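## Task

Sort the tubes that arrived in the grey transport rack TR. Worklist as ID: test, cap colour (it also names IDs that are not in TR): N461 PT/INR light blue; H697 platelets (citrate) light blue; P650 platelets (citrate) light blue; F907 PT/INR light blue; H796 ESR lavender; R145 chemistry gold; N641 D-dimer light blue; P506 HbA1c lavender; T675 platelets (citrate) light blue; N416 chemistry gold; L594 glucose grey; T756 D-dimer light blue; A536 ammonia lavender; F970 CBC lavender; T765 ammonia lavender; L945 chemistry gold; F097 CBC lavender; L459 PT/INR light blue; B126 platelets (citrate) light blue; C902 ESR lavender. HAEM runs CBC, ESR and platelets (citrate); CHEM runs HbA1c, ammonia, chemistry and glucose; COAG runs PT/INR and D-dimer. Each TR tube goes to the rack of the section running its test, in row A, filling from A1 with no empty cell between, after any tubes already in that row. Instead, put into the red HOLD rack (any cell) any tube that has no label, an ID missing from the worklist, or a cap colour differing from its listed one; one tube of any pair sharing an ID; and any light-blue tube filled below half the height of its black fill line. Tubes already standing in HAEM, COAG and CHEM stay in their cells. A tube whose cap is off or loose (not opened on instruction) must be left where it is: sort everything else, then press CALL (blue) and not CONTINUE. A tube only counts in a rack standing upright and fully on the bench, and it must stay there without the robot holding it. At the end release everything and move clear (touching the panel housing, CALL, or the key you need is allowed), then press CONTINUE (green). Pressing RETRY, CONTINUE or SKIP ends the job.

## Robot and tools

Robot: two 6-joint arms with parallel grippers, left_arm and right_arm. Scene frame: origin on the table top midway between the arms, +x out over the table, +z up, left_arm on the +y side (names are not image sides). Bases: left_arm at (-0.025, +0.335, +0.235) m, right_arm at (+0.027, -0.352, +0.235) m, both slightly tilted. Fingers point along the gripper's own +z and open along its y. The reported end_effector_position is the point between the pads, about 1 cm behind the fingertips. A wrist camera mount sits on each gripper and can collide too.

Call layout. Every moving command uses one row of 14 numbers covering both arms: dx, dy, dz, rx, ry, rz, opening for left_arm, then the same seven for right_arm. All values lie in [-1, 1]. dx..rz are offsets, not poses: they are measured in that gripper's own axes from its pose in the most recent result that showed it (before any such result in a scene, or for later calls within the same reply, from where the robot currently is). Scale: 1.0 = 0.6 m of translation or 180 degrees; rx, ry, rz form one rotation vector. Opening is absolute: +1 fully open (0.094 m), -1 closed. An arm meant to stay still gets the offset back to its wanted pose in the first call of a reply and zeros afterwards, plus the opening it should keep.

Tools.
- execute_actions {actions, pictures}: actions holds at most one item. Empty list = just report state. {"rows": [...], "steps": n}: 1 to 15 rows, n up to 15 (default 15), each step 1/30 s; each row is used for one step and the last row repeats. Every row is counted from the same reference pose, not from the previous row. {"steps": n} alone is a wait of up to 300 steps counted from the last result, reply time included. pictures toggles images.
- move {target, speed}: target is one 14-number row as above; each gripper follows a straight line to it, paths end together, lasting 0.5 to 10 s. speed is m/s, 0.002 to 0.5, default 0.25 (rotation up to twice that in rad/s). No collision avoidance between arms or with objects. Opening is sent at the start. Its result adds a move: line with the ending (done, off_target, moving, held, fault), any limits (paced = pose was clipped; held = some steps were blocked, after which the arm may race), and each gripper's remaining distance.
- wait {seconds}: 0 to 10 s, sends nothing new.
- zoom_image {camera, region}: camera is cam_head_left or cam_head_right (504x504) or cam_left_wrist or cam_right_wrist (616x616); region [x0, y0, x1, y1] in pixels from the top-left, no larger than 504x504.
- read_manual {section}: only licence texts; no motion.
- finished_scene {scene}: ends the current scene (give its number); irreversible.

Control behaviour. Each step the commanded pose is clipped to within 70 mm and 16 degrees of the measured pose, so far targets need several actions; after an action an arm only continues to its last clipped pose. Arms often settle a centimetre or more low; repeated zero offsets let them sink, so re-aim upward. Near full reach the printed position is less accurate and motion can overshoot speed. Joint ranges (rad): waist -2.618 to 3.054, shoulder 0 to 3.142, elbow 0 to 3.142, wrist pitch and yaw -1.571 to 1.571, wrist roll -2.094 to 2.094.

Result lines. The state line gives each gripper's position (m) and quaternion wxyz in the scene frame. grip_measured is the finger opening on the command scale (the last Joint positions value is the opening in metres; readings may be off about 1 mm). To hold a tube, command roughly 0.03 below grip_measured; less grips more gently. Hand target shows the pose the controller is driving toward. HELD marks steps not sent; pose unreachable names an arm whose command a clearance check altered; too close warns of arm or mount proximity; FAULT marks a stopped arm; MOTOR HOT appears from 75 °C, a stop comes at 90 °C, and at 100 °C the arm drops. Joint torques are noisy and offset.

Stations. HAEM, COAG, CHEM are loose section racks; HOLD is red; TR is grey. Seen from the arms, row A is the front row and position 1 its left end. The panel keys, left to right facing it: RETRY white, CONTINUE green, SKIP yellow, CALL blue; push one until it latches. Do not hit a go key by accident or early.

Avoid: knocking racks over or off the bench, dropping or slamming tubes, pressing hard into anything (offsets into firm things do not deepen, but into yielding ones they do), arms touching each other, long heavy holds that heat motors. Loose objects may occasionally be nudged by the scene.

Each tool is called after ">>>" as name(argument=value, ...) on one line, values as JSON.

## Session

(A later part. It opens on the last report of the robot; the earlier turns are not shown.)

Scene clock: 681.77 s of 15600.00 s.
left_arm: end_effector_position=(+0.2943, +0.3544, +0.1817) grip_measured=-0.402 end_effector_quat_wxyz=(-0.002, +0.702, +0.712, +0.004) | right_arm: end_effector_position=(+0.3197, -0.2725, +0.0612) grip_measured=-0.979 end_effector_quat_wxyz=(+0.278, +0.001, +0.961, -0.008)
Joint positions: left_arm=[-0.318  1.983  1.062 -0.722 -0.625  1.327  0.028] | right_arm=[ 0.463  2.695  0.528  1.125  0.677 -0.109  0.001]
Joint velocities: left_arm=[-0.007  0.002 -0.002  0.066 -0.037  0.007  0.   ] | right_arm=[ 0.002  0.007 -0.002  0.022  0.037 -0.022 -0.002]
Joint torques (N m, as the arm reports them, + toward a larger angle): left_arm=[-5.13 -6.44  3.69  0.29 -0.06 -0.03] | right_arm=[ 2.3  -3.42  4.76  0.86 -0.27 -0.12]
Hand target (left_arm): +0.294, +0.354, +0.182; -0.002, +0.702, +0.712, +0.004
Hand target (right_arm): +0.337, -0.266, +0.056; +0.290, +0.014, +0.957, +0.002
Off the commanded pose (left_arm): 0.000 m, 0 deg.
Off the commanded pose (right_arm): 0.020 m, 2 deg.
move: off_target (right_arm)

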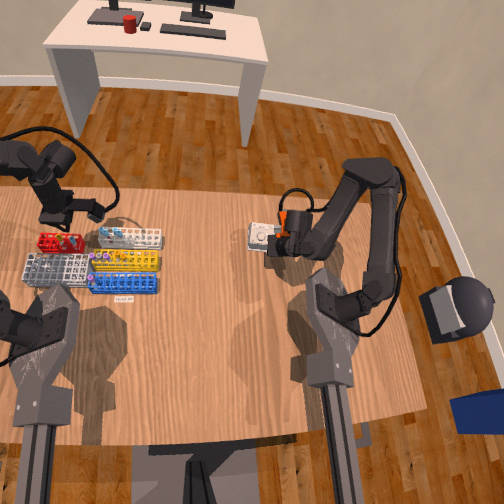

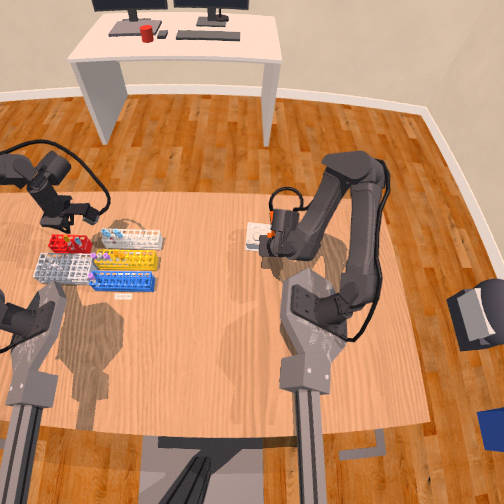

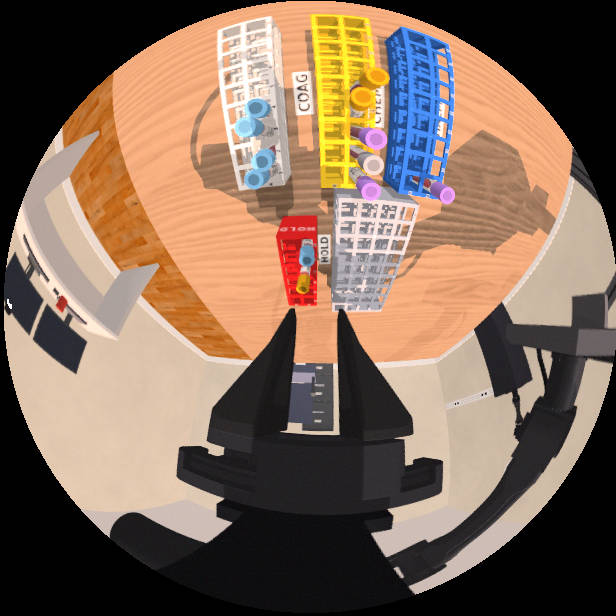

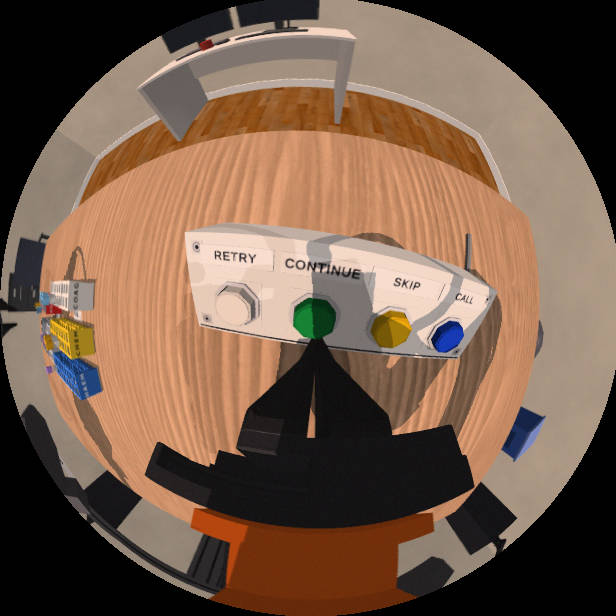

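The tip is at the key's lower edge, so I'll shift it further up the face.

>>> move(target=[0,0,0,0,0,0,-0.4,-0.02,0.008,-0.035,0,0,0,-1], speed=0.05)

>>> move(target=[0,0,0,0,0,0,-0.4,-0.048,0.008,0,0,0,0,-1], speed=0.05)

>>> move(target=[0,0,0,0,0,0,-0.4,-0.015,0.006,0.045,0,-0.005,0,-1], speed=0.03)

Scene clock: 687.60 s of 15600.00 s.
left_arm: end_effector_position=(+0.2943, +0.3544, +0.1817) grip_measured=-0.402 end_effector_quat_wxyz=(-0.002, +0.702, +0.712, +0.004) | right_arm: end_effector_position=(+0.3210, -0.2658, +0.0798) grip_measured=-0.979 end_effector_quat_wxyz=(+0.276, +0.004, +0.961, -0.005)
Joint positions: left_arm=[-0.318  1.983  1.062 -0.722 -0.625  1.327  0.028] | right_arm=[ 0.533  2.606  0.527  0.979  0.707 -0.017  0.001]
Joint velocities: left_arm=[-0.002 -0.027  0.007  0.022 -0.007 -0.051  0.   ] | right_arm=[-0.012 -0.002  0.002 -0.051  0.007  0.007  0.001]
Joint torques (N m, as the arm reports them, + toward a larger angle): left_arm=[-5.27 -6.51  3.74  0.23 -0.06 -0.01] | right_arm=[ 4.56 -6.69 -0.46  0.7   0.19  0.01]
Hand target (left_arm): +0.294, +0.354, +0.182; -0.002, +0.702, +0.712, +0.004
Hand target (right_arm): +0.318, -0.267, +0.085; +0.278, +0.001, +0.961, -0.008
Off the commanded pose (left_arm): 0.000 m, 0 deg.
Off the commanded pose (right_arm): 0.006 m, 1 deg.
After step 90, 1.80 s passed at rest.
move: done

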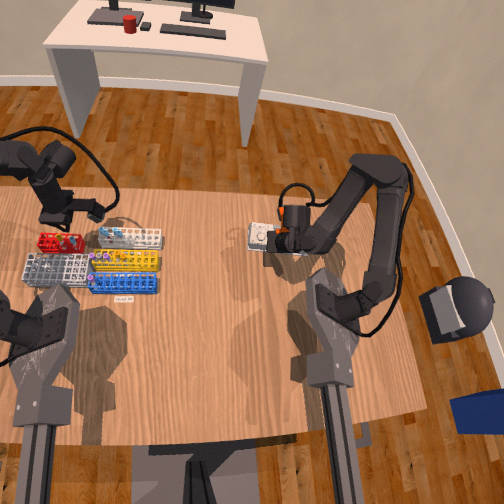

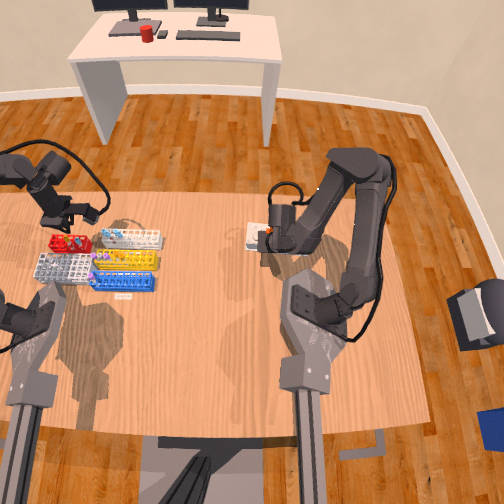

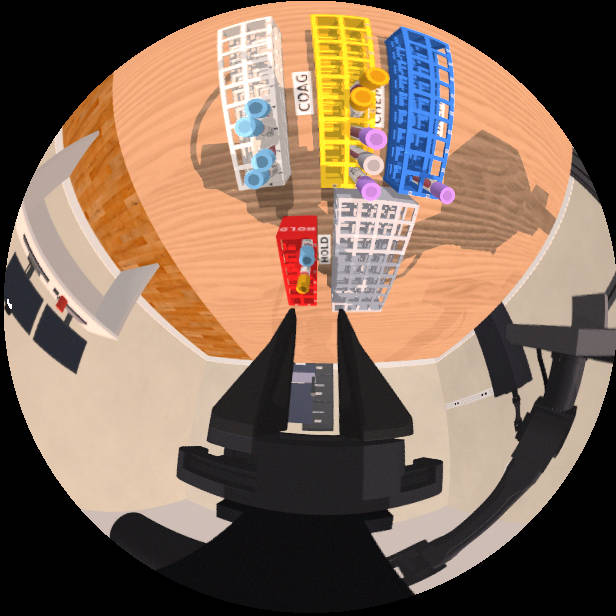

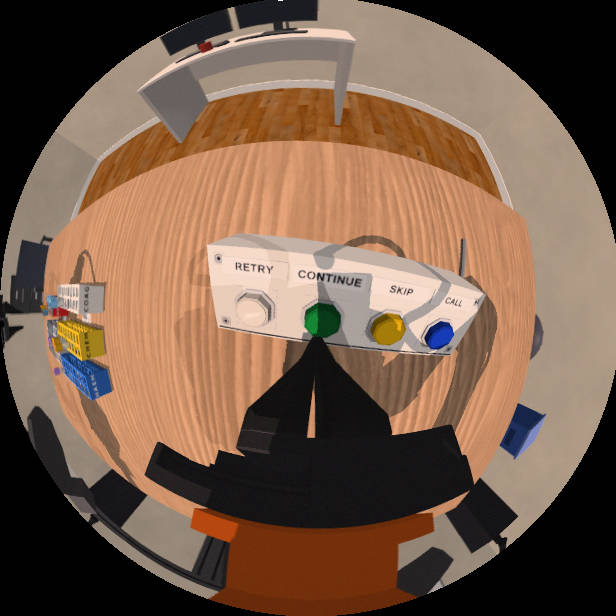

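Scene clock: 688.70 s of 15600.00 s.
left_arm: end_effector_position=(+0.2943, +0.3544, +0.1817) grip_measured=-0.402 end_effector_quat_wxyz=(-0.002, +0.702, +0.712, +0.004) | right_arm: end_effector_position=(+0.3314, -0.2647, +0.0843) grip_measured=-0.979 end_effector_quat_wxyz=(+0.258, -0.003, +0.966, -0.007)
Joint positions: left_arm=[-0.318  1.983  1.062 -0.722 -0.625  1.327  0.028] | right_arm=[ 0.533  2.546  0.581  0.818  0.707 -0.002  0.001]
Joint velocities: left_arm=[ 0.002 -0.007 -0.022 -0.051 -0.081 -0.051 -0.002] | right_arm=[ 0.002  0.017 -0.002 -0.022  0.022  0.066  0.001]
Joint torques (N m, as the arm reports them, + toward a larger angle): left_arm=[-5.11 -6.32  3.73  0.25 -0.05 -0.04] | right_arm=[ 4.76 -6.8   2.93  0.64  0.16  0.05]
Hand target (left_arm): +0.294, +0.354, +0.182; -0.002, +0.702, +0.712, +0.004
Hand target (right_arm): +0.345, -0.261, +0.095; +0.276, +0.004, +0.961, -0.005
Off the commanded pose (left_arm): 0.000 m, 0 deg.
Off the commanded pose (right_arm): 0.018 m, 2 deg.
move: off_target (right_arm)

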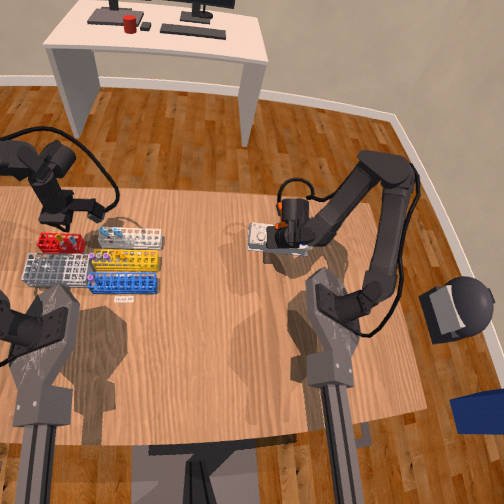

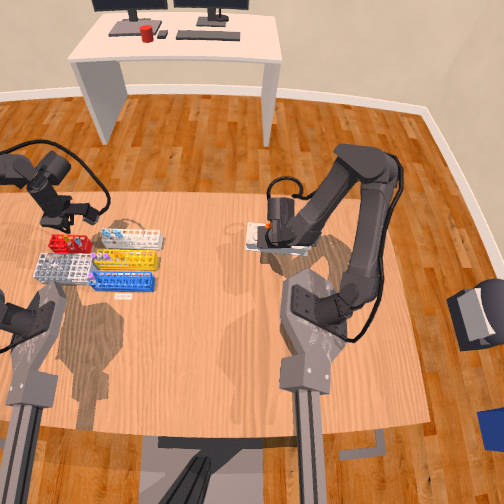

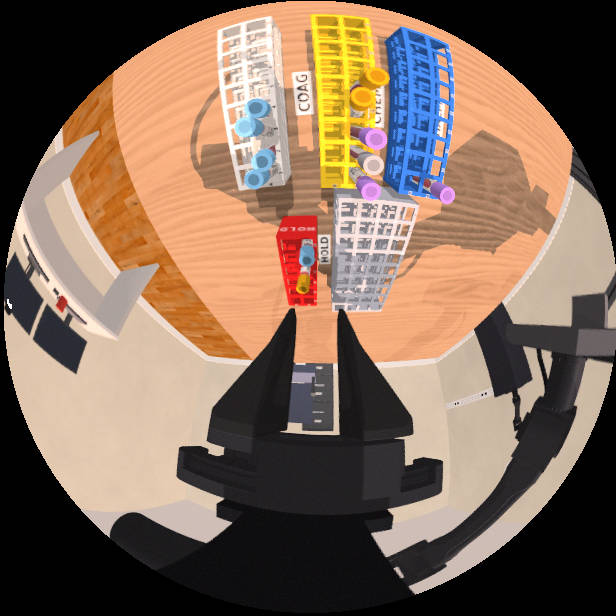

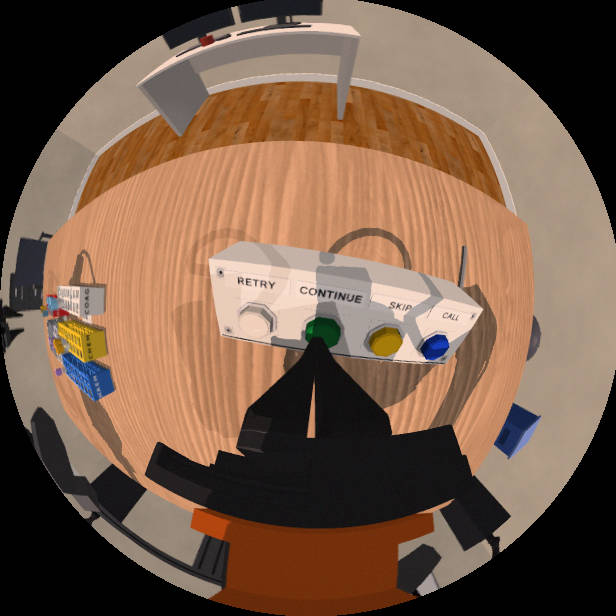

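Scene clock: 689.33 s of 15600.00 s.
left_arm: end_effector_position=(+0.2943, +0.3544, +0.1817) grip_measured=-0.402 end_effector_quat_wxyz=(-0.002, +0.702, +0.712, +0.004) | right_arm: end_effector_position=(+0.3297, -0.2689, +0.0728) grip_measured=-0.979 end_effector_quat_wxyz=(+0.249, -0.014, +0.968, -0.016)
Joint positions: left_arm=[-0.318  1.983  1.062 -0.722 -0.625  1.327  0.028] | right_arm=[ 0.501  2.582  0.593  0.84   0.707 -0.049  0.001]
Joint velocities: left_arm=[-0.002  0.007 -0.002  0.037 -0.022  0.051 -0.   ] | right_arm=[ 0.017 -0.027 -0.017  0.037  0.007 -0.022 -0.   ]
Joint torques (N m, as the arm reports them, + toward a larger angle): no reading
move: unfinished (the scene ended)
The task's run has ended: the event that ends the task has happened. This ends this scene only. If you have not yet called finished_scene for this scene, call it to go on to the next scene.

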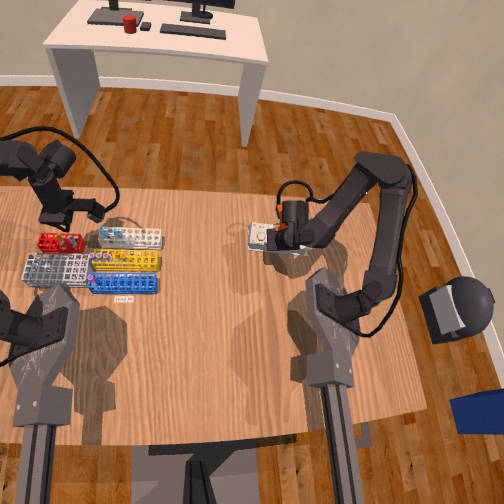

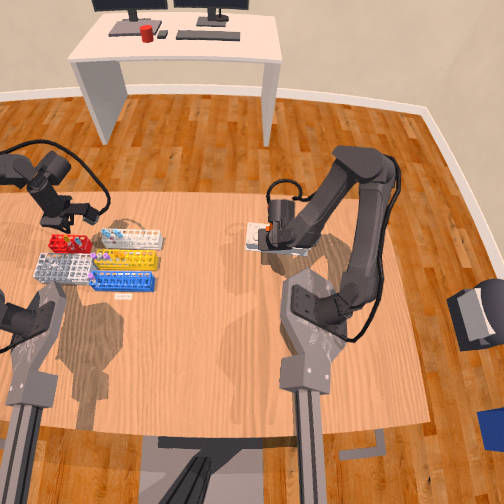

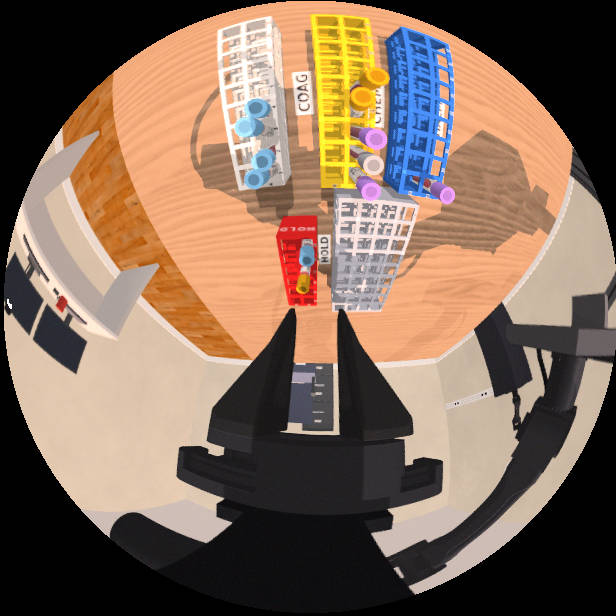

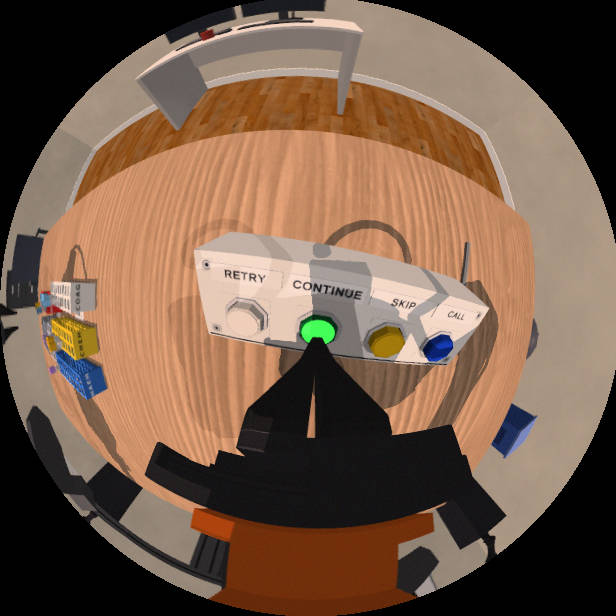

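>>> finished_scene(scene=1)

The scene is finished: the task was done.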